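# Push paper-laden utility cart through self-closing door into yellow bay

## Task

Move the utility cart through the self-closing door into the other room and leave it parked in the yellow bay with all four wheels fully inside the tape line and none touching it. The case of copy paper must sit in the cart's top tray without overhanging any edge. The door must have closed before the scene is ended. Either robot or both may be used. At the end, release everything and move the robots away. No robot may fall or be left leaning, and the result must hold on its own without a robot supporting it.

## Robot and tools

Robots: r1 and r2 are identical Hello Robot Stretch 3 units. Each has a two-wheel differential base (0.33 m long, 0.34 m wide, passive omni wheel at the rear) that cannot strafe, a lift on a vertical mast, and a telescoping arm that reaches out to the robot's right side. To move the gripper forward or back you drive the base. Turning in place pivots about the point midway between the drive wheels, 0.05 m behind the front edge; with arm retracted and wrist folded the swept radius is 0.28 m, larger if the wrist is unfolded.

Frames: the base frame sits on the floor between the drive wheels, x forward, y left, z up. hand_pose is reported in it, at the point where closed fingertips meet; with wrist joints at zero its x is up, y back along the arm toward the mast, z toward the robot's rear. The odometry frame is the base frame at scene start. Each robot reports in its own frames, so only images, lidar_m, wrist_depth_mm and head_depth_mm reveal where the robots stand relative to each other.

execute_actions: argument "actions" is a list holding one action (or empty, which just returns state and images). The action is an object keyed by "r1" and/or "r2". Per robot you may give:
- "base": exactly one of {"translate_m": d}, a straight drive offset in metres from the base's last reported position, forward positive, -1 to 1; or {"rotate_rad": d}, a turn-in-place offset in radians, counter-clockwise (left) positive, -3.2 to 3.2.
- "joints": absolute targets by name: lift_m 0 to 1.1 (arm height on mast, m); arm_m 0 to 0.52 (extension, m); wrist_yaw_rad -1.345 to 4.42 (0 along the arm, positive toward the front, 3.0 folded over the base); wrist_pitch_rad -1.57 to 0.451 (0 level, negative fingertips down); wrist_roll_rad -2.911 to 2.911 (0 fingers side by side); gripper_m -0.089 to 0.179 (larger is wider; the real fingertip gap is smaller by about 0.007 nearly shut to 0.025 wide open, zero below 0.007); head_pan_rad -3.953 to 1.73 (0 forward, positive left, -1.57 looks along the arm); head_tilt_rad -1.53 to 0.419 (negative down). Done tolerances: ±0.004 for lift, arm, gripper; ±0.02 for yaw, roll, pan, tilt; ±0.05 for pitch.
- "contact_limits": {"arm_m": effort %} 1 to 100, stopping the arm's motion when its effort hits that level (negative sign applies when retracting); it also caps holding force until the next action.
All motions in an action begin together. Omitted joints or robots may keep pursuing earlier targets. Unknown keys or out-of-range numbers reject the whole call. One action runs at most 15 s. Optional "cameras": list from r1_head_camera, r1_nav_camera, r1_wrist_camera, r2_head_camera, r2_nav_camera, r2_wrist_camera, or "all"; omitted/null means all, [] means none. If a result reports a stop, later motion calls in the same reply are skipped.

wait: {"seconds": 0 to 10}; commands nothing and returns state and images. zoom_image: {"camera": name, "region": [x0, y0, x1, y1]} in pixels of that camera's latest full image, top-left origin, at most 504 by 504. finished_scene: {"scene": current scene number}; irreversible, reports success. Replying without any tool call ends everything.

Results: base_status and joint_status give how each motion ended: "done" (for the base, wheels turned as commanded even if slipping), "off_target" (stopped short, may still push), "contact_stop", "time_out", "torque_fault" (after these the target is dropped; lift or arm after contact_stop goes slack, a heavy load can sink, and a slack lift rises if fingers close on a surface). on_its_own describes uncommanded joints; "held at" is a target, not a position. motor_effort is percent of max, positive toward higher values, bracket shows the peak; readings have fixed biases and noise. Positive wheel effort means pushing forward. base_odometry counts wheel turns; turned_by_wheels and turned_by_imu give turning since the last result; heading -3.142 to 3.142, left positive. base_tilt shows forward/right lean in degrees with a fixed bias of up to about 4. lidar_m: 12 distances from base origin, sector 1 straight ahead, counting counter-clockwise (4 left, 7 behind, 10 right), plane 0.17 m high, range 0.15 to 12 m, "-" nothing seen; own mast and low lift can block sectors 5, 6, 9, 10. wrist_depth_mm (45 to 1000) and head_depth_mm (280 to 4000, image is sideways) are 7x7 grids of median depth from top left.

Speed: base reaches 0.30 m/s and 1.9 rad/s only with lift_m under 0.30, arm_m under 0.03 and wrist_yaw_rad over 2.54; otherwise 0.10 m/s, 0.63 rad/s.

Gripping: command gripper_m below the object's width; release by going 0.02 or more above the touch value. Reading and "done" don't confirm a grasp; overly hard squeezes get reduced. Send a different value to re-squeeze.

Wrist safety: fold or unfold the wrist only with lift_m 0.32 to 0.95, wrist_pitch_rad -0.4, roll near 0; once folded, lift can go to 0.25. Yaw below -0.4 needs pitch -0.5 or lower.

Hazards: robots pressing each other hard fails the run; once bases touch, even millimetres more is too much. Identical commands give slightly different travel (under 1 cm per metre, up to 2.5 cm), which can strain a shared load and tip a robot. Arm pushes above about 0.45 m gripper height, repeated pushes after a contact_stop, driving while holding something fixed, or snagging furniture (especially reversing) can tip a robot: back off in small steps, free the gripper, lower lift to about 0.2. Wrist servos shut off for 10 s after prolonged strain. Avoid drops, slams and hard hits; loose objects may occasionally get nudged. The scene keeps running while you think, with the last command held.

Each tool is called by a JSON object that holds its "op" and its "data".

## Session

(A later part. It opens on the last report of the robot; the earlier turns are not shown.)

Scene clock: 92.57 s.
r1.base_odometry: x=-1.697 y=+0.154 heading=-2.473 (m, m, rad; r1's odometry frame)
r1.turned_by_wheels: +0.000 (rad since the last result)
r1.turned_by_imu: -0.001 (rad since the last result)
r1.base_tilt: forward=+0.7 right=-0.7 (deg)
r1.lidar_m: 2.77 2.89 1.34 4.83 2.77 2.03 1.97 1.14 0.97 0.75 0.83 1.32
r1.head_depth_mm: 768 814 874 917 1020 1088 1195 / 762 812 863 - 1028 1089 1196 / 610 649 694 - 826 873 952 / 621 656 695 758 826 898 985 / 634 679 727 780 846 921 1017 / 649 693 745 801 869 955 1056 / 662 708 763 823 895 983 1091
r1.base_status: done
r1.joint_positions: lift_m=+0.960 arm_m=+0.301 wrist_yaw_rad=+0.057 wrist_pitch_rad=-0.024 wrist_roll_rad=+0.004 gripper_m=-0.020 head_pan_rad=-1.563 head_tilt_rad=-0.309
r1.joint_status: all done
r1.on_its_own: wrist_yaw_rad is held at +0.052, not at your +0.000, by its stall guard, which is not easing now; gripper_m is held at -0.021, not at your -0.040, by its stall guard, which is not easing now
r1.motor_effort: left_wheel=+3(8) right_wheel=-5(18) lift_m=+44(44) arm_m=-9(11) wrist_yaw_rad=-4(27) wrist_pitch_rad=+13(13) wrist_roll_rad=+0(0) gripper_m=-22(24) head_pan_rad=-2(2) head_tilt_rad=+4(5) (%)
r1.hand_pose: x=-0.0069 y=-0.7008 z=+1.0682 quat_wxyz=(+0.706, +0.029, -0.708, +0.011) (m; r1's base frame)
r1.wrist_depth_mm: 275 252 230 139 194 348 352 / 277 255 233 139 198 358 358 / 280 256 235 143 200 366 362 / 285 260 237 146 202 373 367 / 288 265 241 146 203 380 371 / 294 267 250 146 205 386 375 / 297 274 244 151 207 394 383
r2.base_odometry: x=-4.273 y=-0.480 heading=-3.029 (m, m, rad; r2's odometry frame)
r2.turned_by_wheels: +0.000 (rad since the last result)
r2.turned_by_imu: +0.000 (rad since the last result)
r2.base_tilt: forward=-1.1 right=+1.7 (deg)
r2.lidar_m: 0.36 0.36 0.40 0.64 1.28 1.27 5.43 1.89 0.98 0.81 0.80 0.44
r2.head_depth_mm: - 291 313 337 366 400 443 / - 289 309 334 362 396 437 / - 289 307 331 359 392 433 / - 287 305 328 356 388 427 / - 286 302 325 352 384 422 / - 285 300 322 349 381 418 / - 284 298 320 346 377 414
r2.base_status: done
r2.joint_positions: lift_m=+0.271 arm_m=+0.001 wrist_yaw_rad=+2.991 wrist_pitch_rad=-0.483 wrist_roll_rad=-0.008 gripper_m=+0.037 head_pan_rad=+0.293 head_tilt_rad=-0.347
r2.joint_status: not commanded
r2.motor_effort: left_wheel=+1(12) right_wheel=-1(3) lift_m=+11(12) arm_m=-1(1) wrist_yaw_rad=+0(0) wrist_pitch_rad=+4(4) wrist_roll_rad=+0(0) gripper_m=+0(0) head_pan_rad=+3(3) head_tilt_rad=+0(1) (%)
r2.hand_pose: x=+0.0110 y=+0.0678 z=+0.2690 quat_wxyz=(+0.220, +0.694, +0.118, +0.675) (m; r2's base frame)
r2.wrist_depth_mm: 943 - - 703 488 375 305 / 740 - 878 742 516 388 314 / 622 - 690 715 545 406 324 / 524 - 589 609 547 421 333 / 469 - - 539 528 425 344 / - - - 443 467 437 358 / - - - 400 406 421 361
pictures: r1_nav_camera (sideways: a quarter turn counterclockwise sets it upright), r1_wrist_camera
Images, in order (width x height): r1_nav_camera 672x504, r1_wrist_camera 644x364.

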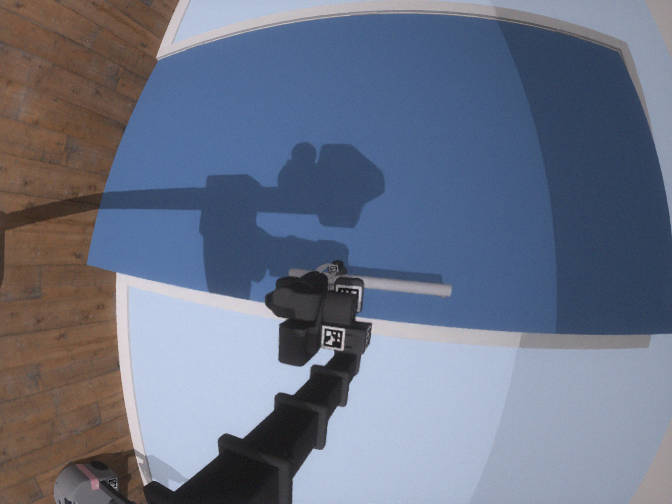

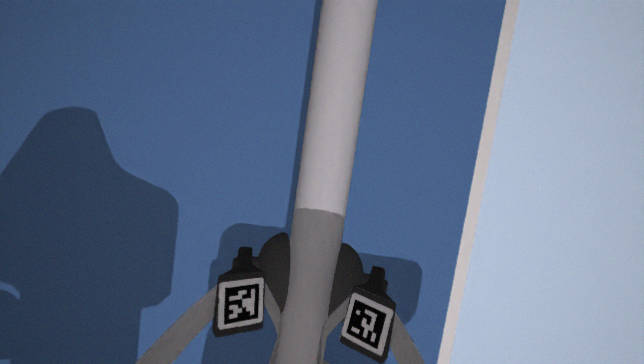

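{"op": "execute_actions", "data": {"actions": [{"r1":{"base":{"translate_m":0.065},"joints":{"arm_m":0.15}},"r2":{"base":{"rotate_rad":1.83},"joints":{"head_pan_rad":0,"head_tilt_rad":-0.8}}}], "cameras": []}}

{"op": "execute_actions", "data": {"actions": [{"r1":{"base":{"translate_m":0.1},"joints":{"arm_m":0.0}},"r2":{"base":{"translate_m":0.8}}}], "cameras": ["r2_nav_camera","r1_nav_camera"]}}

Scene clock: 101.60 s.
r1.base_odometry: x=-1.749 y=+0.114 heading=-2.473 (m, m, rad; r1's odometry frame)
r1.turned_by_wheels: +0.000 (rad since the last result)
r1.turned_by_imu: -0.002 (rad since the last result)
r1.base_tilt: forward=+0.7 right=-0.7 (deg)
r1.lidar_m: 2.71 2.81 1.32 4.80 2.87 2.11 2.03 1.31 0.97 0.59 0.72 1.33
r1.head_depth_mm: 765 816 873 933 - - 1210 / 472 503 540 580 - - 756 / 485 511 536 571 - - 770 / 502 534 573 617 680 735 807 / 524 558 601 650 706 776 858 / 544 583 629 682 745 821 920 / 567 611 660 721 789 877 988
r1.base_status: done
r1.joint_positions: lift_m=+0.960 arm_m=+0.151 wrist_yaw_rad=+0.011 wrist_pitch_rad=-0.026 wrist_roll_rad=+0.004 gripper_m=-0.020 head_pan_rad=-1.563 head_tilt_rad=-0.309
r1.joint_status: all done
r1.on_its_own: gripper_m is held at -0.021, not at your -0.040, by its stall guard, which is not easing now
r1.motor_effort: left_wheel=+2(14) right_wheel=-1(40) lift_m=+45(44) arm_m=-9(11) wrist_yaw_rad=-4(60) wrist_pitch_rad=+15(14) wrist_roll_rad=+0(0) gripper_m=-20(28) head_pan_rad=-3(4) head_tilt_rad=+4(5) (%)
r1.hand_pose: x=-0.0187 y=-0.5511 z=+1.0676 quat_wxyz=(+0.706, +0.013, -0.708, -0.006) (m; r1's base frame)
r1.wrist_depth_mm: 334 286 248 141 195 183 504 / 339 287 249 142 196 186 510 / 340 291 252 145 198 525 521 / 347 294 254 148 198 535 529 / 349 298 257 149 200 538 537 / 351 300 269 149 199 552 538 / 358 309 258 152 199 559 555
r2.base_odometry: x=-4.273 y=-0.480 heading=-1.200 (m, m, rad; r2's odometry frame)
r2.turned_by_wheels: +1.830 (rad since the last result)
r2.turned_by_imu: +1.791 (rad since the last result)
r2.base_tilt: forward=-1.1 right=+1.9 (deg)
r2.lidar_m: 1.03 1.33 2.45 4.91 1.27 0.86 0.80 0.57 0.39 0.36 0.37 0.47
r2.head_depth_mm: 762 771 776 783 790 793 799 / 3405 1023 1051 1062 1070 1082 1058 / 1746 2182 2330 1751 1457 1301 1130 / 1163 1398 1756 1778 1507 1289 1123 / 990 2797 2100 1705 1502 1288 1110 / 3432 3040 2247 1792 1497 1270 1109 / 3367 2997 2213 1684 1482 1263 1097
r2.base_status: done
r2.joint_positions: lift_m=+0.271 arm_m=+0.001 wrist_yaw_rad=+2.991 wrist_pitch_rad=-0.483 wrist_roll_rad=-0.008 gripper_m=+0.037 head_pan_rad=+0.007 head_tilt_rad=-0.791
r2.joint_status: all done
r2.motor_effort: left_wheel=-3(12) right_wheel=+1(5) lift_m=+11(11) arm_m=-1(1) wrist_yaw_rad=-1(0) wrist_pitch_rad=+4(4) wrist_roll_rad=+0(0) gripper_m=+0(1) head_pan_rad=-4(28) head_tilt_rad=-3(23) (%)
r2.hand_pose: x=+0.0110 y=+0.0678 z=+0.2690 quat_wxyz=(+0.220, +0.694, +0.118, +0.675) (m; r2's base frame)
r2.wrist_depth_mm: 939 - - - - - - / 757 - 872 948 - - 932 / 614 - 697 746 802 845 906 / 524 - 593 617 645 687 719 / 467 - - 533 545 559 593 / - - - 447 468 487 511 / - - - 401 404 425 444
pictures: none
No camera images: the call's "cameras" was empty. Leave "cameras" out to get every camera's image.

Scene clock: 106.10 s.
r1.base_odometry: x=-1.827 y=+0.052 heading=-2.473 (m, m, rad; r1's odometry frame)
r1.turned_by_wheels: +0.000 (rad since the last result)
r1.turned_by_imu: -0.004 (rad since the last result)
r1.base_tilt: forward=+0.7 right=-0.7 (deg)
r1.lidar_m: 2.60 2.71 1.29 1.29 2.99 2.21 2.14 0.76 0.44 0.44 0.61 1.33
r1.head_depth_mm: 332 351 373 400 431 466 - / 350 369 396 424 452 - - / 369 383 347 373 396 - - / 391 419 450 486 531 582 642 / 416 447 483 524 573 634 709 / 443 479 520 570 631 702 795 / 477 517 565 622 696 785 905
r1.base_status: done
r1.joint_positions: lift_m=+0.960 arm_m=+0.001 wrist_yaw_rad=-0.047 wrist_pitch_rad=-0.029 wrist_roll_rad=+0.004 gripper_m=-0.020 head_pan_rad=-1.563 head_tilt_rad=-0.309
r1.joint_status: all done
r1.on_its_own: wrist_yaw_rad is held at -0.052, not at your +0.000, by its stall guard, which is not easing now; gripper_m is held at -0.021, not at your -0.040, by its stall guard, which is not easing now
r1.motor_effort: left_wheel=+2(9) right_wheel=-2(32) lift_m=+45(44) arm_m=-9(14) wrist_yaw_rad=-3(56) wrist_pitch_rad=+15(16) wrist_roll_rad=+0(0) gripper_m=-20(27) head_pan_rad=-2(3) head_tilt_rad=+4(4) (%)
r1.hand_pose: x=-0.0336 y=-0.4008 z=+1.0670 quat_wxyz=(+0.705, -0.006, -0.708, -0.027) (m; r1's base frame)
r1.wrist_depth_mm: 428 335 271 144 194 178 670 / 433 337 271 144 196 177 684 / 438 339 273 147 196 181 709 / 441 339 273 151 197 706 707 / 445 344 276 152 197 720 718 / 449 347 293 150 195 729 749 / 454 359 277 157 194 758 756
r2.base_odometry: x=-3.983 y=-1.226 heading=-1.200 (m, m, rad; r2's odometry frame)
r2.turned_by_wheels: +0.000 (rad since the last result)
r2.turned_by_imu: +0.000 (rad since the last result)
r2.base_tilt: forward=-1.2 right=+1.8 (deg)
r2.lidar_m: 0.59 0.45 0.82 2.61 2.51 1.70 1.59 0.45 0.30 0.28 0.29 0.35
r2.head_depth_mm: 2830 3121 2433 1872 1546 1290 622 / 1128 3004 2365 1876 1543 1307 850 / 943 1168 1468 1763 1519 1298 1134 / 738 870 1055 1349 1481 1286 1123 / 606 694 811 969 1205 1278 1112 / 514 576 654 752 892 1087 1108 / 447 493 547 616 707 872 1099
r2.base_status: done
r2.joint_positions: lift_m=+0.271 arm_m=+0.001 wrist_yaw_rad=+2.991 wrist_pitch_rad=-0.483 wrist_roll_rad=-0.008 gripper_m=+0.037 head_pan_rad=+0.007 head_tilt_rad=-0.791
r2.joint_status: not commanded
r2.motor_effort: left_wheel=-4(7) right_wheel=+1(6) lift_m=+11(12) arm_m=-1(1) wrist_yaw_rad=-2(1) wrist_pitch_rad=+4(4) wrist_roll_rad=+0(0) gripper_m=+0(0) head_pan_rad=-4(5) head_tilt_rad=-3(4) (%)
r2.hand_pose: x=+0.0110 y=+0.0678 z=+0.2690 quat_wxyz=(+0.220, +0.694, +0.118, +0.675) (m; r2's base frame)
r2.wrist_depth_mm: 924 - - - 857 - - / 736 - 883 884 682 - 390 / 622 - 686 748 721 789 401 / 530 - 588 609 640 649 436 / 469 - - 532 543 533 486 / - - - 442 469 485 506 / - - - 401 403 426 443
pictures: r1_nav_camera (sideways: a quarter turn counterclockwise sets it upright), r2_nav_camera (sideways: a quarter turn counterclockwise sets it upright)
Images, in order (width x height): r1_nav_camera 672x504, r2_nav_camera 672x504.

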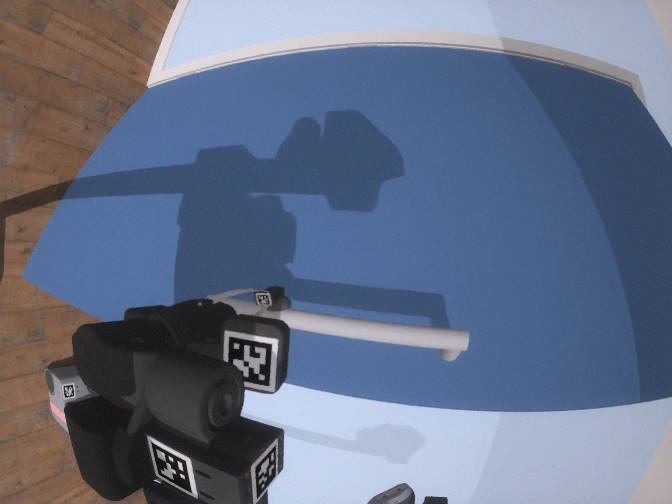

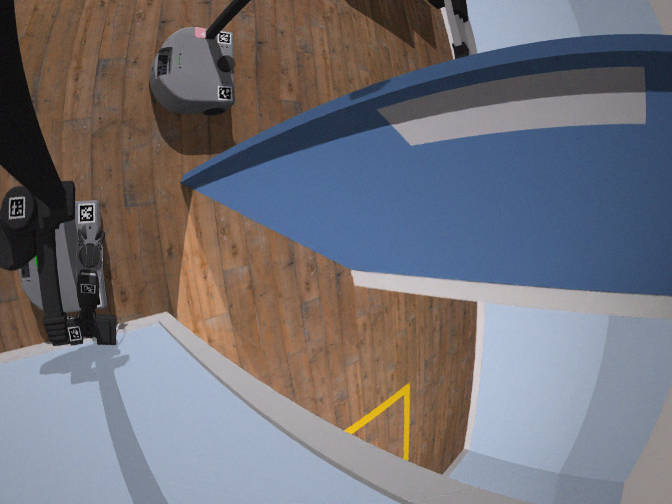

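{"op": "execute_actions", "data": {"actions": [{"r2":{"base":{"translate_m":0.4}}}], "cameras": []}}

{"op": "execute_actions", "data": {"actions": [{"r1":{"joints":{"gripper_m":0.12,"lift_m":0.8}}}], "cameras": ["r1_nav_camera"]}}

{"op": "execute_actions", "data": {"actions": [{"r1":{"base":{"translate_m":1.0}}}], "cameras": []}}

{"op": "execute_actions", "data": {"actions": [{"r1":{"base":{"translate_m":0.45}},"r2":{"base":{"translate_m":0.3},"joints":{"lift_m":0.31}}}], "cameras": []}}

{"op": "execute_actions", "data": {"actions": [{"r1":{"base":{"rotate_rad":-1.57},"joints":{"lift_m":0.96,"wrist_yaw_rad":0}},"r2":{"base":{"translate_m":0.33}}}], "cameras": ["r2_nav_camera","r1_nav_camera","r1_wrist_camera"]}}

Scene clock: 125.73 s.
r1.base_odometry: x=-1.827 y=+0.052 heading=-2.473 (m, m, rad; r1's odometry frame)
r1.turned_by_wheels: +0.000 (rad since the last result)
r1.turned_by_imu: -0.002 (rad since the last result)
r1.base_tilt: forward=+0.6 right=-0.7 (deg)
r1.lidar_m: 2.61 2.71 1.29 1.29 3.00 2.21 2.13 1.32 0.44 0.44 0.61 1.33
r1.head_depth_mm: 332 351 373 400 432 466 - / 349 369 396 424 451 - - / 370 383 347 373 396 - - / 391 419 449 485 530 581 640 / 416 447 482 524 575 635 709 / 443 479 521 570 629 703 797 / 476 516 565 623 696 783 904
r1.base_status: not commanded
r1.joint_positions: lift_m=+0.960 arm_m=+0.001 wrist_yaw_rad=-0.047 wrist_pitch_rad=-0.029 wrist_roll_rad=+0.004 gripper_m=-0.020 head_pan_rad=-1.563 head_tilt_rad=-0.309
r1.joint_status: not commanded
r1.on_its_own: wrist_yaw_rad is held at -0.052, not at your +0.000, by its stall guard, which is not easing now; gripper_m is held at -0.021, not at your -0.040, by its stall guard, which is not easing now
r1.motor_effort: left_wheel=+2(2) right_wheel=-2(2) lift_m=+45(44) arm_m=-9(9) wrist_yaw_rad=-4(4) wrist_pitch_rad=+15(16) wrist_roll_rad=+0(0) gripper_m=-20(20) head_pan_rad=-3(2) head_tilt_rad=+5(4) (%)
r1.hand_pose: x=-0.0336 y=-0.4008 z=+1.0670 quat_wxyz=(+0.705, -0.006, -0.708, -0.027) (m; r1's base frame)
r1.wrist_depth_mm: 434 334 271 144 195 177 676 / 434 336 272 144 196 178 690 / 437 339 273 148 197 182 700 / 443 340 274 151 197 291 704 / 445 343 275 152 198 299 726 / 449 344 293 151 194 726 735 / 455 359 276 156 193 752 758
r2.base_odometry: x=-3.838 y=-1.599 heading=-1.200 (m, m, rad; r2's odometry frame)
r2.turned_by_wheels: +0.000 (rad since the last result)
r2.turned_by_imu: +0.001 (rad since the last result)
r2.base_tilt: forward=-1.1 right=+1.7 (deg)
r2.lidar_m: 0.33 0.22 0.21 0.21 3.13 2.13 1.53 0.39 0.27 0.32 3.22 0.96
r2.head_depth_mm: 774 2851 2398 1877 1541 1313 1142 / 689 852 1061 1833 1538 1303 1135 / 498 618 810 1146 1465 1297 1130 / 392 461 561 713 975 1248 1121 / 321 367 428 512 637 843 1080 / 288 305 346 400 472 575 739 / - - 296 327 374 437 525
r2.base_status: done
r2.joint_positions: lift_m=+0.271 arm_m=+0.001 wrist_yaw_rad=+2.991 wrist_pitch_rad=-0.483 wrist_roll_rad=-0.008 gripper_m=+0.037 head_pan_rad=+0.007 head_tilt_rad=-0.791
r2.joint_status: not commanded
r2.motor_effort: left_wheel=-3(11) right_wheel=+1(6) lift_m=+12(12) arm_m=-1(0) wrist_yaw_rad=+0(0) wrist_pitch_rad=+4(4) wrist_roll_rad=+0(1) gripper_m=+0(1) head_pan_rad=-5(4) head_tilt_rad=-3(4) (%)
r2.hand_pose: x=+0.0110 y=+0.0678 z=+0.2690 quat_wxyz=(+0.220, +0.694, +0.118, +0.675) (m; r2's base frame)
r2.wrist_depth_mm: 917 - 268 244 228 214 201 / 760 - 561 269 249 231 218 / 629 - 617 300 275 254 236 / 525 - 555 334 310 282 260 / 471 - - 380 344 316 288 / - - - 433 390 358 325 / - - - 401 406 407 367
pictures: none
No camera images: the call's "cameras" was empty. Leave "cameras" out to get every camera's image.

Scene clock: 128.30 s.
r1.base_odometry: x=-1.827 y=+0.052 heading=-2.473 (m, m, rad; r1's odometry frame)
r1.turned_by_wheels: +0.000 (rad since the last result)
r1.turned_by_imu: -0.001 (rad since the last result)
r1.base_tilt: forward=+0.7 right=-0.7 (deg)
r1.lidar_m: 2.61 2.70 1.29 1.29 3.00 2.21 2.13 1.32 0.47 0.48 0.65 1.33
r1.head_depth_mm: 364 386 411 437 472 515 627 / 383 399 420 448 485 531 588 / 402 428 457 492 531 579 635 / 424 453 487 526 571 626 701 / 448 481 519 563 616 680 758 / 476 513 557 607 669 746 839 / 508 549 600 657 732 822 938
r1.base_status: not commanded
r1.joint_positions: lift_m=+0.800 arm_m=+0.000 wrist_yaw_rad=-0.052 wrist_pitch_rad=-0.019 wrist_roll_rad=+0.004 gripper_m=+0.120 head_pan_rad=-1.563 head_tilt_rad=-0.309
r1.joint_status: all done
r1.on_its_own: wrist_yaw_rad is held at -0.052, not at your +0.000, by its stall guard, which is not easing now
r1.motor_effort: left_wheel=+1(2) right_wheel=+0(2) lift_m=+25(40) arm_m=-5(9) wrist_yaw_rad=+0(3) wrist_pitch_rad=+10(23) wrist_roll_rad=+0(0) gripper_m=+0(79) head_pan_rad=-2(2) head_tilt_rad=+5(5) (%)
r1.hand_pose: x=-0.0348 y=-0.4008 z=+0.9102 quat_wxyz=(+0.705, -0.012, -0.708, -0.025) (m; r1's base frame)
r1.wrist_depth_mm: 465 376 309 266 223 213 684 / 465 375 310 267 223 217 691 / 470 377 315 267 229 286 709 / 473 382 315 268 229 291 720 / 474 395 315 269 234 300 729 / 489 - 314 271 241 741 740 / 511 387 318 272 240 758 756
r2.base_odometry: x=-3.838 y=-1.599 heading=-1.200 (m, m, rad; r2's odometry frame)
r2.turned_by_wheels: +0.000 (rad since the last result)
r2.turned_by_imu: +0.000 (rad since the last result)
r2.base_tilt: forward=-1.1 right=+1.6 (deg)
r2.lidar_m: 0.29 0.19 0.18 0.18 3.14 2.13 1.54 0.39 0.27 0.32 3.21 0.96
r2.head_depth_mm: 789 2862 2409 1899 1553 1319 1143 / 682 852 1061 1808 1540 1309 1132 / 467 582 781 1156 1460 1302 1127 / 354 420 511 655 909 1240 1123 / 298 327 381 454 565 748 1057 / - 288 308 348 409 496 631 / - - - 294 321 372 440
r2.base_status: not commanded
r2.joint_positions: lift_m=+0.271 arm_m=+0.001 wrist_yaw_rad=+2.991 wrist_pitch_rad=-0.483 wrist_roll_rad=-0.008 gripper_m=+0.037 head_pan_rad=+0.007 head_tilt_rad=-0.791
r2.joint_status: not commanded
r2.motor_effort: left_wheel=-1(9) right_wheel=+1(6) lift_m=+12(12) arm_m=-1(1) wrist_yaw_rad=+0(0) wrist_pitch_rad=+4(4) wrist_roll_rad=+0(0) gripper_m=+0(0) head_pan_rad=-4(5) head_tilt_rad=-3(3) (%)
r2.hand_pose: x=+0.0110 y=+0.0678 z=+0.2689 quat_wxyz=(+0.220, +0.694, +0.118, +0.675) (m; r2's base frame)
r2.wrist_depth_mm: 913 - 223 209 196 186 178 / 751 - 249 231 216 203 192 / 620 - 280 257 239 224 209 / 523 - 317 289 268 248 231 / 472 - - 328 300 278 258 / - - - 390 341 318 292 / - - - 402 401 372 334
pictures: r1_nav_camera (sideways: a quarter turn counterclockwise sets it upright)
Images, in order (width x height): r1_nav_camera 672x504.

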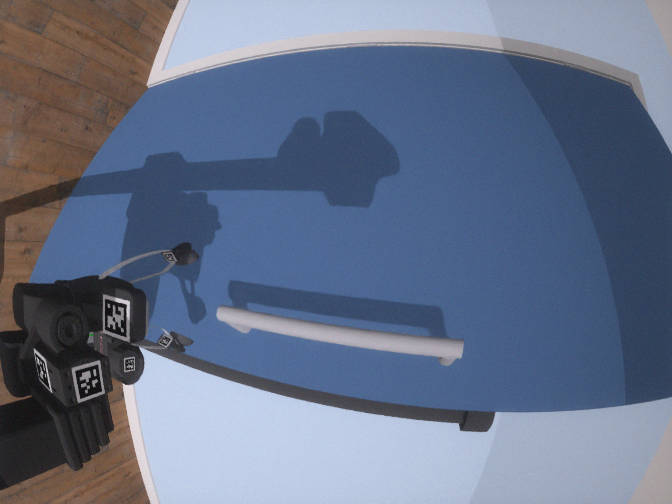

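Scene clock: 139.73 s.
r1.base_odometry: x=-2.612 y=-0.568 heading=-2.473 (m, m, rad; r1's odometry frame)
r1.turned_by_wheels: +0.000 (rad since the last result)
r1.turned_by_imu: +0.000 (rad since the last result)
r1.base_tilt: forward=+0.7 right=-0.7 (deg)
r1.lidar_m: 1.61 1.68 2.31 1.21 1.24 3.22 3.11 0.99 0.95 0.94 0.98 1.35
r1.head_depth_mm: 766 822 870 927 997 1077 1149 / 779 826 881 941 1019 1099 1204 / 779 829 883 952 1025 1107 1213 / 779 831 885 948 1023 1106 1229 / 782 831 885 949 1032 1113 1221 / 781 832 887 955 1026 1116 1222 / 784 831 889 956 1031 1114 1219
r1.base_status: done
r1.joint_positions: lift_m=+0.800 arm_m=+0.000 wrist_yaw_rad=-0.052 wrist_pitch_rad=-0.019 wrist_roll_rad=+0.004 gripper_m=+0.120 head_pan_rad=-1.563 head_tilt_rad=-0.309
r1.joint_status: not commanded
r1.on_its_own: wrist_yaw_rad is held at -0.052, not at your +0.000, by its stall guard, which is not easing now
r1.motor_effort: left_wheel=+1(5) right_wheel=+1(5) lift_m=+25(25) arm_m=-5(5) wrist_yaw_rad=+0(0) wrist_pitch_rad=+10(10) wrist_roll_rad=+0(0) gripper_m=+0(0) head_pan_rad=-1(3) head_tilt_rad=+4(5) (%)
r1.hand_pose: x=-0.0348 y=-0.4008 z=+0.9102 quat_wxyz=(+0.705, -0.012, -0.708, -0.025) (m; r1's base frame)
r1.wrist_depth_mm: 663 674 677 681 676 620 562 / 670 672 690 687 692 631 562 / 684 688 687 701 695 623 564 / 697 698 704 708 700 634 559 / 699 703 718 725 708 628 565 / 717 - 732 737 719 636 567 / 729 735 724 740 737 612 568
r2.base_odometry: x=-3.838 y=-1.599 heading=-1.200 (m, m, rad; r2's odometry frame)
r2.turned_by_wheels: +0.000 (rad since the last result)
r2.turned_by_imu: +0.002 (rad since the last result)
r2.base_tilt: forward=-1.1 right=+1.8 (deg)
r2.lidar_m: 0.29 0.19 0.18 0.18 3.14 2.13 1.53 0.39 0.27 0.32 3.21 0.96
r2.head_depth_mm: 785 2841 2418 1889 1561 1320 1147 / 683 856 1062 1815 1534 1311 1139 / 466 585 781 1153 1457 1303 1132 / 354 419 510 658 913 1237 1119 / 298 327 381 455 564 744 1053 / - 289 308 348 409 496 631 / - - - 294 321 371 441
r2.base_status: not commanded
r2.joint_positions: lift_m=+0.271 arm_m=+0.001 wrist_yaw_rad=+2.991 wrist_pitch_rad=-0.483 wrist_roll_rad=-0.008 gripper_m=+0.037 head_pan_rad=+0.007 head_tilt_rad=-0.791
r2.joint_status: not commanded
r2.motor_effort: left_wheel=-2(1) right_wheel=+1(0) lift_m=+12(11) arm_m=-1(1) wrist_yaw_rad=+0(0) wrist_pitch_rad=+4(4) wrist_roll_rad=+0(0) gripper_m=+0(0) head_pan_rad=-3(4) head_tilt_rad=-3(3) (%)
r2.hand_pose: x=+0.0110 y=+0.0678 z=+0.2689 quat_wxyz=(+0.220, +0.694, +0.118, +0.675) (m; r2's base frame)
r2.wrist_depth_mm: 950 - 223 209 197 186 177 / 750 - 251 231 215 203 192 / 625 - 281 259 238 223 210 / 527 - 319 287 269 249 230 / 474 - - 326 300 277 258 / - - - 388 342 317 293 / - - - 398 397 372 332
pictures: none
No camera images: the call's "cameras" was empty. Leave "cameras" out to get every camera's image.

Scene clock: 145.67 s.
r1.base_odometry: x=-2.965 y=-0.847 heading=-2.473 (m, m, rad; r1's odometry frame)
r1.turned_by_wheels: +0.000 (rad since the last result)
r1.turned_by_imu: +0.000 (rad since the last result)
r1.base_tilt: forward=+0.7 right=-0.7 (deg)
r1.lidar_m: 1.16 1.21 1.66 4.71 1.53 3.68 1.45 1.19 0.97 0.94 0.98 1.20
r1.head_depth_mm: 779 829 886 949 1025 1106 1205 / 781 832 886 952 1020 1109 1209 / 783 832 885 955 1029 1113 1208 / 782 834 889 955 1026 1116 1233 / 786 838 890 955 1031 1115 1225 / 787 837 893 957 1034 1118 1227 / 789 838 897 960 1037 1125 1230
r1.base_status: done
r1.joint_positions: lift_m=+0.800 arm_m=+0.000 wrist_yaw_rad=-0.052 wrist_pitch_rad=-0.019 wrist_roll_rad=+0.004 gripper_m=+0.120 head_pan_rad=-1.563 head_tilt_rad=-0.309
r1.joint_status: not commanded
r1.on_its_own: wrist_yaw_rad is held at -0.052, not at your +0.000, by its stall guard, which is not easing now
r1.motor_effort: left_wheel=+1(4) right_wheel=+1(6) lift_m=+25(25) arm_m=-5(6) wrist_yaw_rad=+0(0) wrist_pitch_rad=+10(10) wrist_roll_rad=+0(0) gripper_m=+0(0) head_pan_rad=-3(3) head_tilt_rad=+5(5) (%)
r1.hand_pose: x=-0.0348 y=-0.4008 z=+0.9102 quat_wxyz=(+0.705, -0.012, -0.708, -0.025) (m; r1's base frame)
r1.wrist_depth_mm: 671 669 681 685 677 686 691 / 675 677 683 692 700 697 698 / 691 697 699 711 708 702 708 / 697 705 704 710 722 718 722 / 713 710 728 726 724 720 727 / 721 - 725 742 735 750 730 / 729 731 741 751 752 755 741
r2.base_odometry: x=-3.729 y=-1.878 heading=-1.200 (m, m, rad; r2's odometry frame)
r2.turned_by_wheels: +0.000 (rad since the last result)
r2.turned_by_imu: +0.001 (rad since the last result)
r2.base_tilt: forward=-1.2 right=+1.7 (deg)
r2.lidar_m: 0.23 0.17 0.17 0.18 0.26 2.45 1.36 0.47 2.97 3.13 3.19 0.54
r2.head_depth_mm: 426 554 671 1831 1541 1320 1147 / 330 418 565 790 1437 1312 1138 / 293 326 410 555 848 1246 1127 / - 290 322 403 541 823 1102 / - - - 317 396 530 794 / - - - - 316 391 518 / - - - - - 313 384
r2.base_status: done
r2.joint_positions: lift_m=+0.309 arm_m=+0.001 wrist_yaw_rad=+2.991 wrist_pitch_rad=-0.483 wrist_roll_rad=-0.008 gripper_m=+0.037 head_pan_rad=+0.007 head_tilt_rad=-0.792
r2.joint_status: all done
r2.motor_effort: left_wheel=+3(32) right_wheel=+1(4) lift_m=+35(36) arm_m=-1(1) wrist_yaw_rad=+0(1) wrist_pitch_rad=+4(4) wrist_roll_rad=+0(0) gripper_m=+0(0) head_pan_rad=-4(5) head_tilt_rad=-3(4) (%)
r2.hand_pose: x=+0.0110 y=+0.0677 z=+0.3077 quat_wxyz=(+0.220, +0.694, +0.118, +0.675) (m; r2's base frame)
r2.wrist_depth_mm: 330 - 239 212 190 174 159 / 378 - 266 234 207 187 170 / 625 - 299 259 227 202 183 / 558 - 334 290 251 221 199 / 503 504 - 338 277 244 217 / - - - 373 306 273 239 / - - - 426 379 309 265
pictures: none
No camera images: the call's "cameras" was empty. Leave "cameras" out to get every camera's image.

Scene clock: 150.20 s.
r1.base_odometry: x=-2.965 y=-0.847 heading=+2.240 (m, m, rad; r1's odometry frame)
r1.turned_by_wheels: -1.570 (rad since the last result)
r1.turned_by_imu: -1.574 (rad since the last result)
r1.base_tilt: forward=+0.7 right=-0.7 (deg)
r1.lidar_m: 0.95 0.98 1.20 1.16 1.21 1.66 4.71 1.38 3.67 1.05 1.04 0.98
r1.head_depth_mm: 3051 3216 3470 3514 2489 1773 - / 3031 3205 3394 3542 2485 - - / 3047 3227 3442 3572 2418 - - / 3011 3152 1078 1150 1222 1312 1372 / 913 960 1019 1079 1153 1238 1334 / 876 921 973 1036 1100 1179 1262 / 842 886 932 986 1047 1118 1191
r1.base_status: done
r1.joint_positions: lift_m=+0.960 arm_m=+0.000 wrist_yaw_rad=-0.002 wrist_pitch_rad=-0.019 wrist_roll_rad=+0.004 gripper_m=+0.120 head_pan_rad=-1.563 head_tilt_rad=-0.309
r1.joint_status: all done
r1.motor_effort: left_wheel=+2(7) right_wheel=-2(8) lift_m=+45(47) arm_m=-5(5) wrist_yaw_rad=+2(2) wrist_pitch_rad=+10(10) wrist_roll_rad=+0(0) gripper_m=-1(0) head_pan_rad=-2(2) head_tilt_rad=+5(5) (%)
r1.hand_pose: x=-0.0221 y=-0.4011 z=+1.0694 quat_wxyz=(+0.706, +0.006, -0.708, -0.008) (m; r1's base frame)
r1.wrist_depth_mm: 634 689 768 846 - - - / 640 707 774 877 - - - / 658 722 805 - - - - / 673 739 811 - - - - / 681 753 824 - - - - / 696 - 854 - - - - / 699 790 878 - - - -
r2.base_odometry: x=-3.609 y=-2.186 heading=-1.199 (m, m, rad; r2's odometry frame)
r2.turned_by_wheels: +0.000 (rad since the last result)
r2.turned_by_imu: +0.001 (rad since the last result)
r2.base_tilt: forward=-1.0 right=+1.7 (deg)
r2.lidar_m: 0.15 - 0.15 0.18 0.49 2.80 1.16 0.77 3.32 3.09 3.16 0.18
r2.head_depth_mm: - - - - 331 594 1141 / - - - - - 417 1075 / - - - - - 343 673 / - - - - - 307 461 / - - - - - - 360 / - - - - - - 319 / - - - - - - -
r2.base_status: done
r2.joint_positions: lift_m=+0.309 arm_m=+0.001 wrist_yaw_rad=+2.991 wrist_pitch_rad=-0.483 wrist_roll_rad=-0.008 gripper_m=+0.037 head_pan_rad=+0.007 head_tilt_rad=-0.792
r2.joint_status: not commanded
r2.motor_effort: left_wheel=+10(34) right_wheel=+0(3) lift_m=+35(35) arm_m=-1(1) wrist_yaw_rad=+0(0) wrist_pitch_rad=+4(4) wrist_roll_rad=+0(0) gripper_m=+0(0) head_pan_rad=-5(5) head_tilt_rad=-4(3) (%)
r2.hand_pose: x=+0.0110 y=+0.0677 z=+0.3077 quat_wxyz=(+0.220, +0.694, +0.118, +0.675) (m; r2's base frame)
r2.wrist_depth_mm: - - 312 221 170 139 117 / 819 - 353 240 181 146 122 / 670 - 402 262 193 154 128 / 579 - 472 291 206 162 133 / 503 510 - 343 216 171 140 / - - - 337 225 183 147 / - - - 365 285 195 155
pictures: r1_nav_camera (sideways: a quarter turn counterclockwise sets it upright), r1_wrist_camera, r2_nav_camera (sideways: a quarter turn counterclockwise sets it upright)
Images, in order (width x height): r1_nav_camera 672x504, r1_wrist_camera 644x364, r2_nav_camera 672x504.

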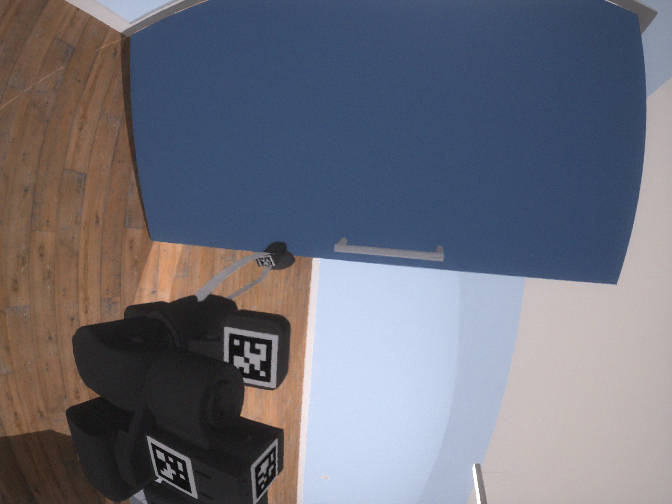

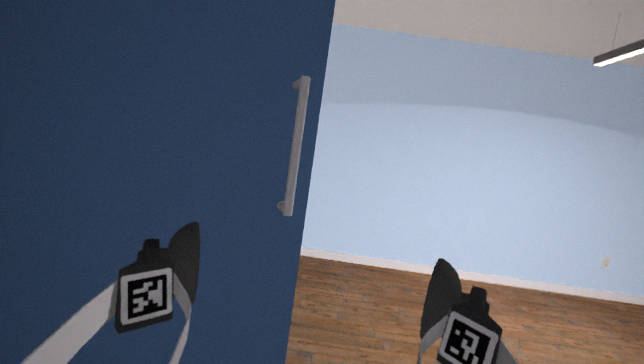

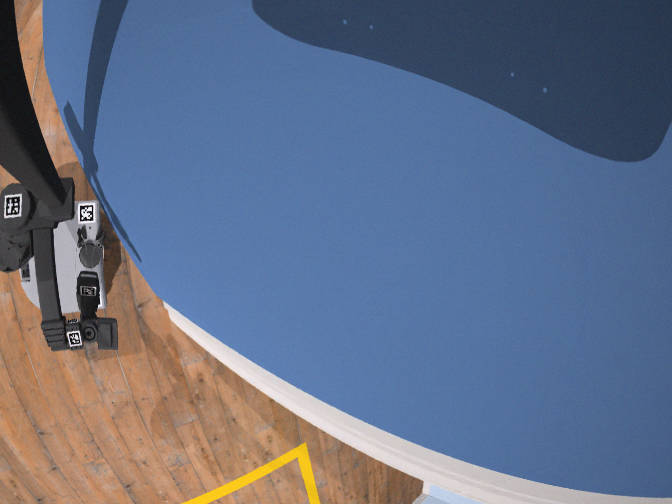

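Hinge is about Y 2.85.

{"op": "execute_actions", "data": {"actions": [{"r1":{"base":{"translate_m":0.05},"joints":{"arm_m":0.15}},"r2":{"base":{"translate_m":0.1},"joints":{"head_pan_rad":-1.2,"head_tilt_rad":-0.6}}}], "cameras": ["r2_nav_camera","r2_head_camera","r1_wrist_camera"]}}

Scene clock: 156.23 s.
r1.base_odometry: x=-2.996 y=-0.808 heading=+2.240 (m, m, rad; r1's odometry frame)
r1.turned_by_wheels: +0.000 (rad since the last result)
r1.turned_by_imu: -0.001 (rad since the last result)
r1.base_tilt: forward=+0.6 right=-0.7 (deg)
r1.lidar_m: 0.89 0.93 1.20 1.16 1.21 1.66 4.70 1.42 3.70 0.86 0.86 0.93
r1.head_depth_mm: 3023 3238 3462 3566 - - 1368 / 3011 3189 3430 3544 - - 1378 / 736 773 832 880 - - 1143 / 723 767 815 873 941 1018 1105 / 712 754 802 856 919 993 1074 / 701 740 788 840 897 970 1050 / 687 728 773 824 882 946 1023
r1.base_status: done
r1.joint_positions: lift_m=+0.960 arm_m=+0.150 wrist_yaw_rad=-0.002 wrist_pitch_rad=-0.019 wrist_roll_rad=+0.004 gripper_m=+0.120 head_pan_rad=-1.563 head_tilt_rad=-0.309
r1.joint_status: all done
r1.motor_effort: left_wheel=+2(6) right_wheel=-2(3) lift_m=+45(45) arm_m=+6(7) wrist_yaw_rad=+1(2) wrist_pitch_rad=+11(10) wrist_roll_rad=+0(0) gripper_m=+1(0) head_pan_rad=-2(2) head_tilt_rad=+5(5) (%)
r1.hand_pose: x=-0.0219 y=-0.5503 z=+1.0694 quat_wxyz=(+0.706, +0.006, -0.708, -0.008) (m; r1's base frame)
r1.wrist_depth_mm: 409 427 446 461 - - - / 418 436 456 469 - - - / 424 441 463 475 - - - / 431 447 472 485 - - - / 441 459 481 500 - - - / 450 - 487 509 - - - / 449 475 498 524 - - -
r2.base_odometry: x=-3.573 y=-2.279 heading=-1.199 (m, m, rad; r2's odometry frame)
r2.turned_by_wheels: +0.000 (rad since the last result)
r2.turned_by_imu: +0.002 (rad since the last result)
r2.base_tilt: forward=-1.2 right=+1.7 (deg)
r2.lidar_m: - - 0.15 0.18 4.28 2.90 1.09 0.86 3.30 3.10 0.20 0.15
r2.head_depth_mm: 2510 2764 3026 2399 1833 1468 1227 / 2593 2898 3088 2371 1806 1457 1218 / 2701 2944 3205 2340 1796 1437 1212 / 2728 3060 3252 2297 1778 1432 1209 / 2862 3118 3276 2265 1761 1422 1193 / 2928 3261 3235 2251 1621 495 528 / 2928 3266 307 313 309 347 304
r2.base_status: done
r2.joint_positions: lift_m=+0.309 arm_m=+0.001 wrist_yaw_rad=+2.991 wrist_pitch_rad=-0.483 wrist_roll_rad=-0.008 gripper_m=+0.037 head_pan_rad=-1.193 head_tilt_rad=-0.606
r2.joint_status: all done
r2.motor_effort: left_wheel=+11(74) right_wheel=+0(4) lift_m=+35(35) arm_m=-1(1) wrist_yaw_rad=+0(1) wrist_pitch_rad=+4(4) wrist_roll_rad=+0(0) gripper_m=+0(0) head_pan_rad=-4(49) head_tilt_rad=+2(15) (%)
r2.hand_pose: x=+0.0110 y=+0.0677 z=+0.3077 quat_wxyz=(+0.220, +0.694, +0.118, +0.675) (m; r2's base frame)
r2.wrist_depth_mm: - - 454 230 154 115 93 / 823 - 526 245 160 119 95 / 683 - 615 264 168 123 98 / 585 - 607 294 176 127 100 / 498 518 - 349 178 132 103 / - - - 307 177 137 106 / - - - 309 225 143 109
pictures: r1_wrist_camera, r2_head_camera (sideways: a quarter turn clockwise sets it upright), r2_nav_camera (sideways: a quarter turn counterclockwise sets it upright)
Images, in order (width x height): r1_wrist_camera 644x364, r2_head_camera 896x504, r2_nav_camera 672x504.

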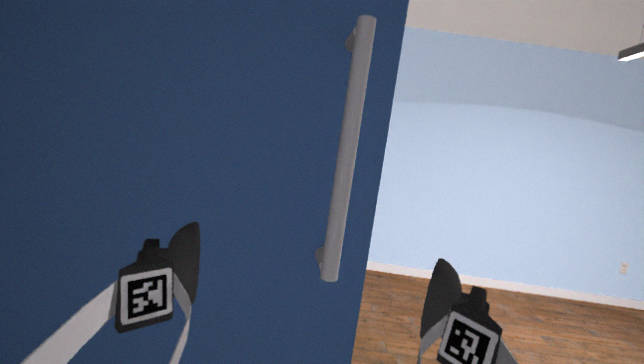

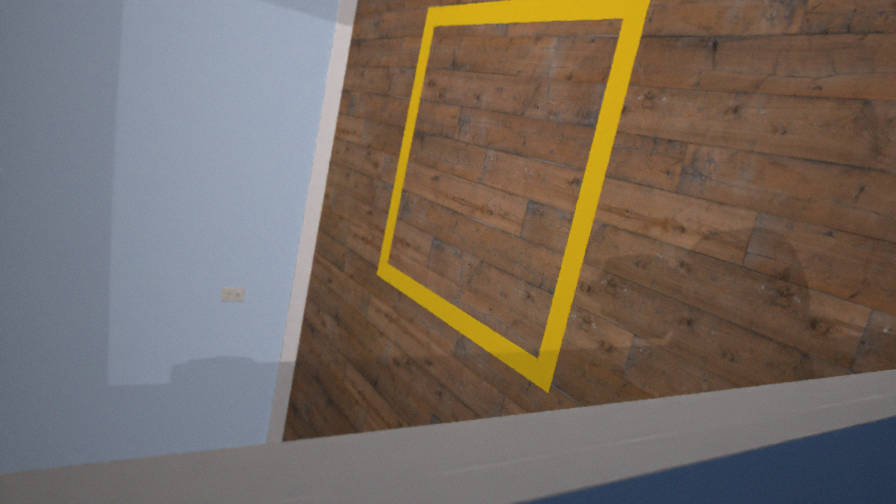

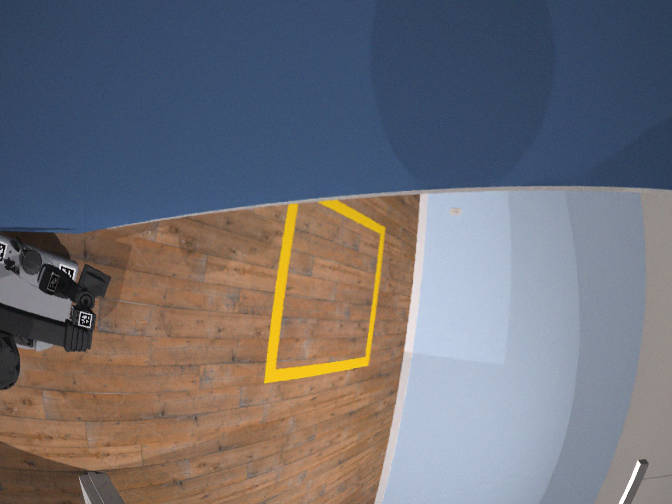

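{"op": "execute_actions", "data": {"actions": [{"r1":{"base":{"translate_m":-0.015},"joints":{"arm_m":0.42},"contact_limits":{"arm_m":15}}}], "cameras": ["r1_wrist_camera"]}}

{"op": "execute_actions", "data": {"actions": [{"r1":{"joints":{"gripper_m":-0.02}}}], "cameras": []}}

{"op": "execute_actions", "data": {"actions": [{"r1":{"joints":{"arm_m":0.2,"head_pan_rad":-2.4,"head_tilt_rad":-0.6}},"r2":{"base":{"translate_m":-0.4},"joints":{"lift_m":0.27,"head_pan_rad":0,"head_tilt_rad":-0.5}}}], "cameras": ["r1_wrist_camera","r1_nav_camera"]}}

Scene clock: 167.93 s.
r1.base_odometry: x=-2.987 y=-0.820 heading=+2.240 (m, m, rad; r1's odometry frame)
r1.turned_by_wheels: +0.000 (rad since the last result)
r1.turned_by_imu: -0.002 (rad since the last result)
r1.base_tilt: forward=+0.7 right=-0.7 (deg)
r1.lidar_m: 0.91 0.94 1.20 1.16 1.21 1.66 4.71 1.41 3.69 0.86 0.87 0.94
r1.head_depth_mm: 3007 3193 3392 3534 2144 1754 1412 / 3027 3245 3436 - 2390 1784 1424 / 748 787 830 - 975 1048 1146 / 724 765 820 879 943 1015 1108 / 712 756 804 857 924 996 1075 / 701 745 788 842 907 972 1052 / 687 730 775 827 886 950 1029
r1.base_status: done
r1.joint_positions: lift_m=+0.960 arm_m=+0.420 wrist_yaw_rad=-0.002 wrist_pitch_rad=-0.019 wrist_roll_rad=+0.004 gripper_m=+0.120 head_pan_rad=-1.563 head_tilt_rad=-0.309
r1.joint_status: all done
r1.motor_effort: left_wheel=+3(0) right_wheel=-1(6) lift_m=+45(45) arm_m=+6(6) wrist_yaw_rad=+2(1) wrist_pitch_rad=+10(10) wrist_roll_rad=+1(0) gripper_m=+1(1) head_pan_rad=-3(3) head_tilt_rad=+6(5) (%)
r1.contact_limits: arm_m 15 (drawing in: default 28, maximum 46; extending or still: default 39, maximum 64)
r1.hand_pose: x=-0.0219 y=-0.8203 z=+1.0694 quat_wxyz=(+0.706, +0.006, -0.708, -0.008) (m; r1's base frame)
r1.wrist_depth_mm: 186 192 200 206 218 - - / 189 196 204 210 222 - - / 192 199 208 212 227 - - / 195 203 212 154 231 - - / 199 205 217 156 236 - - / 202 - 221 157 240 - - / 204 215 224 228 - - -
r2.base_odometry: x=-3.573 y=-2.279 heading=-1.199 (m, m, rad; r2's odometry frame)
r2.turned_by_wheels: +0.000 (rad since the last result)
r2.turned_by_imu: +0.001 (rad since the last result)
r2.base_tilt: forward=-1.1 right=+1.8 (deg)
r2.lidar_m: - - 0.15 0.18 4.27 2.90 1.09 0.86 3.31 3.09 0.20 0.15
r2.head_depth_mm: 2506 2782 3050 2392 1829 1465 1222 / 2612 2870 3078 2340 1811 1448 1211 / 2662 2971 3138 2363 1789 1438 1208 / 2769 3030 3265 2321 1765 1427 1199 / 2804 3100 3247 2279 1753 1411 1188 / 2882 3266 3216 2237 1642 494 527 / 2966 3294 307 313 309 346 304
r2.base_status: not commanded
r2.joint_positions: lift_m=+0.309 arm_m=+0.001 wrist_yaw_rad=+2.991 wrist_pitch_rad=-0.483 wrist_roll_rad=-0.008 gripper_m=+0.037 head_pan_rad=-1.193 head_tilt_rad=-0.606
r2.joint_status: not commanded
r2.motor_effort: left_wheel=+11(11) right_wheel=+1(1) lift_m=+35(34) arm_m=-1(1) wrist_yaw_rad=-1(1) wrist_pitch_rad=+4(4) wrist_roll_rad=+0(0) gripper_m=+0(0) head_pan_rad=-4(4) head_tilt_rad=+2(2) (%)
r2.hand_pose: x=+0.0110 y=+0.0677 z=+0.3077 quat_wxyz=(+0.220, +0.694, +0.118, +0.675) (m; r2's base frame)
r2.wrist_depth_mm: - - 462 231 154 115 92 / 823 - 522 246 161 119 95 / 684 - 623 262 168 123 97 / 583 - 608 292 176 127 100 / 497 511 - 349 178 132 103 / - - - 306 177 137 106 / - - - 312 224 143 110
pictures: r1_wrist_camera
Images, in order (width x height): r1_wrist_camera 644x364.

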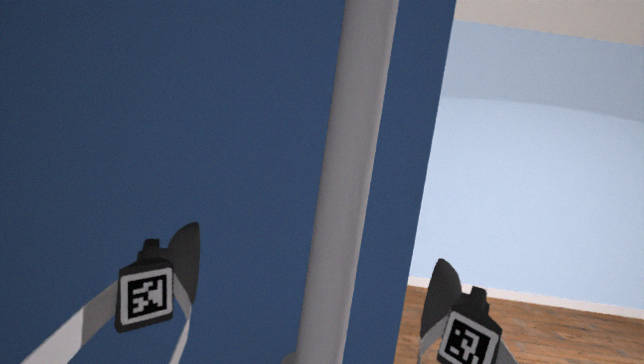

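Scene clock: 169.83 s.
r1.base_odometry: x=-2.987 y=-0.820 heading=+2.240 (m, m, rad; r1's odometry frame)
r1.turned_by_wheels: +0.000 (rad since the last result)
r1.turned_by_imu: -0.001 (rad since the last result)
r1.base_tilt: forward=+0.7 right=-0.7 (deg)
r1.lidar_m: 0.91 0.94 1.20 1.16 1.21 1.66 4.68 1.41 3.69 0.86 0.86 0.94
r1.head_depth_mm: 3007 3193 3441 3534 2152 1752 1410 / 3040 3252 3453 - 2383 1774 1425 / 750 792 829 - 975 1052 1146 / 725 764 818 873 943 1016 1110 / 713 754 803 856 926 991 1083 / 700 741 788 841 901 972 1057 / 690 730 776 828 887 952 1034
r1.base_status: not commanded
r1.joint_positions: lift_m=+0.960 arm_m=+0.420 wrist_yaw_rad=-0.020 wrist_pitch_rad=-0.019 wrist_roll_rad=+0.004 gripper_m=-0.019 head_pan_rad=-1.563 head_tilt_rad=-0.309
r1.joint_status: all done
r1.on_its_own: wrist_yaw_rad is at rest, and its effort (+16) is outside its rest range (-12 to +12)
r1.motor_effort: left_wheel=-3(3) right_wheel=+12(12) lift_m=+45(45) arm_m=+6(6) wrist_yaw_rad=+16(16) wrist_pitch_rad=+11(10) wrist_roll_rad=+0(0) gripper_m=-21(95) head_pan_rad=-3(2) head_tilt_rad=+4(4) (%)
r1.hand_pose: x=-0.0265 y=-0.8203 z=+1.0694 quat_wxyz=(+0.706, +0.000, -0.708, -0.014) (m; r1's base frame)
r1.wrist_depth_mm: 185 191 199 205 220 - - / 188 194 204 150 225 - - / 191 198 207 149 230 - - / 193 201 211 153 - - - / 197 206 216 152 - - - / 201 210 217 152 - - - / 204 213 227 156 - - -
r2.base_odometry: x=-3.573 y=-2.279 heading=-1.199 (m, m, rad; r2's odometry frame)
r2.turned_by_wheels: +0.000 (rad since the last result)
r2.turned_by_imu: +0.000 (rad since the last result)
r2.base_tilt: forward=-1.1 right=+1.7 (deg)
r2.lidar_m: - - 0.15 0.18 4.27 2.89 1.09 0.86 3.31 3.08 0.20 0.15
r2.head_depth_mm: 2506 2796 3012 2423 1830 1467 1224 / 2584 2882 3096 2371 1815 1455 1217 / 2674 2999 3226 2357 1785 1439 1207 / 2745 3062 3290 2310 1772 1429 1200 / 2786 3137 3312 2278 1749 1419 1194 / 2907 3222 3184 2245 1621 493 528 / 2968 3255 307 313 309 347 304
r2.base_status: not commanded
r2.joint_positions: lift_m=+0.309 arm_m=+0.001 wrist_yaw_rad=+2.991 wrist_pitch_rad=-0.483 wrist_roll_rad=-0.008 gripper_m=+0.037 head_pan_rad=-1.193 head_tilt_rad=-0.606
r2.joint_status: not commanded
r2.motor_effort: left_wheel=+11(10) right_wheel=+1(1) lift_m=+34(35) arm_m=+0(1) wrist_yaw_rad=+0(1) wrist_pitch_rad=+4(4) wrist_roll_rad=+0(0) gripper_m=+0(0) head_pan_rad=-5(3) head_tilt_rad=+2(3) (%)
r2.hand_pose: x=+0.0110 y=+0.0677 z=+0.3077 quat_wxyz=(+0.220, +0.694, +0.118, +0.675) (m; r2's base frame)
r2.wrist_depth_mm: - - 454 231 154 115 93 / 814 - 528 246 161 120 95 / 670 - 616 263 168 123 98 / 579 - 611 290 175 127 100 / 504 514 - 348 178 132 103 / - - - 306 177 137 106 / - - - 312 225 143 109
pictures: none
No camera images: the call's "cameras" was empty. Leave "cameras" out to get every camera's image.

Scene clock: 173.07 s.
r1.base_odometry: x=-2.987 y=-0.820 heading=+2.240 (m, m, rad; r1's odometry frame)
r1.turned_by_wheels: +0.000 (rad since the last result)
r1.turned_by_imu: +0.000 (rad since the last result)
r1.base_tilt: forward=+0.7 right=-0.7 (deg)
r1.lidar_m: 0.91 0.95 1.20 1.16 1.21 1.67 4.70 1.41 3.68 1.35 1.15 0.94
r1.head_depth_mm: - 1439 1912 1953 1703 - - / - 1492 1727 1894 1774 - - / - 1748 1933 1995 - - 1135 / - - 2778 2148 - - 1180 / - - 2973 2360 - - 1203 / 3689 3927 3029 2393 - 1399 1212 / 3352 3648 3076 - 1651 1443 1218
r1.base_status: not commanded
r1.joint_positions: lift_m=+0.960 arm_m=+0.200 wrist_yaw_rad=-0.002 wrist_pitch_rad=-0.019 wrist_roll_rad=+0.004 gripper_m=-0.020 head_pan_rad=-2.393 head_tilt_rad=-0.592
r1.joint_status: all done
r1.motor_effort: left_wheel=+2(3) right_wheel=-1(12) lift_m=+45(45) arm_m=-6(11) wrist_yaw_rad=+2(16) wrist_pitch_rad=+10(10) wrist_roll_rad=+0(0) gripper_m=-9(21) head_pan_rad=-3(36) head_tilt_rad=-4(24) (%)
r1.hand_pose: x=-0.0219 y=-0.6011 z=+1.0695 quat_wxyz=(+0.706, +0.006, -0.708, -0.008) (m; r1's base frame)
r1.wrist_depth_mm: 631 739 898 - - - - / 649 763 927 - - - - / 663 769 934 - - - - / 673 794 962 - - - - / 695 817 - - - - - / 708 825 - - - - - / 721 864 - - - - -
r2.base_odometry: x=-3.718 y=-1.906 heading=-1.199 (m, m, rad; r2's odometry frame)
r2.turned_by_wheels: +0.000 (rad since the last result)
r2.turned_by_imu: +0.001 (rad since the last result)
r2.base_tilt: forward=-1.1 right=+1.7 (deg)
r2.lidar_m: 0.24 0.19 0.19 0.21 0.31 2.48 1.33 0.50 2.99 3.13 3.18 0.51
r2.head_depth_mm: 390 472 545 625 1878 1577 1290 / 317 367 435 536 670 814 1222 / - 307 347 407 494 628 863 / - - 297 329 382 458 571 / - - - 292 312 361 427 / - - - - - 303 341 / - - - - - - 294
r2.base_status: done
r2.joint_positions: lift_m=+0.271 arm_m=+0.001 wrist_yaw_rad=+2.991 wrist_pitch_rad=-0.483 wrist_roll_rad=-0.008 gripper_m=+0.037 head_pan_rad=-0.007 head_tilt_rad=-0.507
r2.joint_status: all done
r2.motor_effort: left_wheel=-1(12) right_wheel=+0(4) lift_m=+11(32) arm_m=+0(1) wrist_yaw_rad=-1(0) wrist_pitch_rad=+4(5) wrist_roll_rad=+0(0) gripper_m=+1(0) head_pan_rad=+4(48) head_tilt_rad=+3(10) (%)
r2.hand_pose: x=+0.0110 y=+0.0677 z=+0.2689 quat_wxyz=(+0.220, +0.694, +0.118, +0.675) (m; r2's base frame)
r2.wrist_depth_mm: 894 - 276 238 211 189 171 / 723 - 307 261 229 203 182 / 618 - 342 289 249 219 196 / 526 - 382 324 273 238 211 / 471 - - 371 301 263 229 / - - - 412 327 289 251 / - - - 402 395 326 275
pictures: r1_nav_camera (sideways: a quarter turn counterclockwise sets it upright), r1_wrist_camera
Images, in order (width x height): r1_nav_camera 672x504, r1_wrist_camera 644x364.

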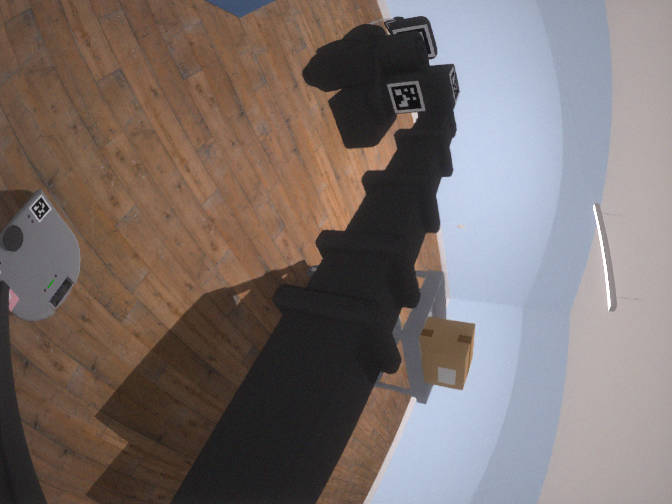

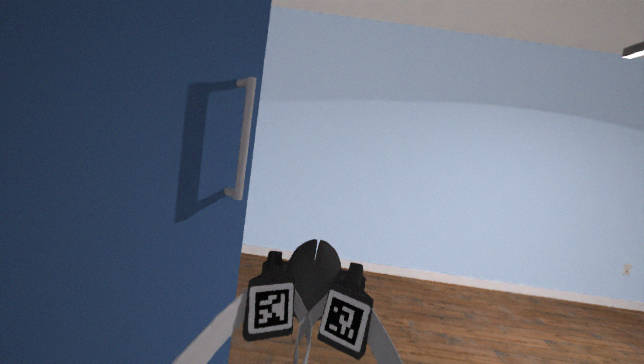

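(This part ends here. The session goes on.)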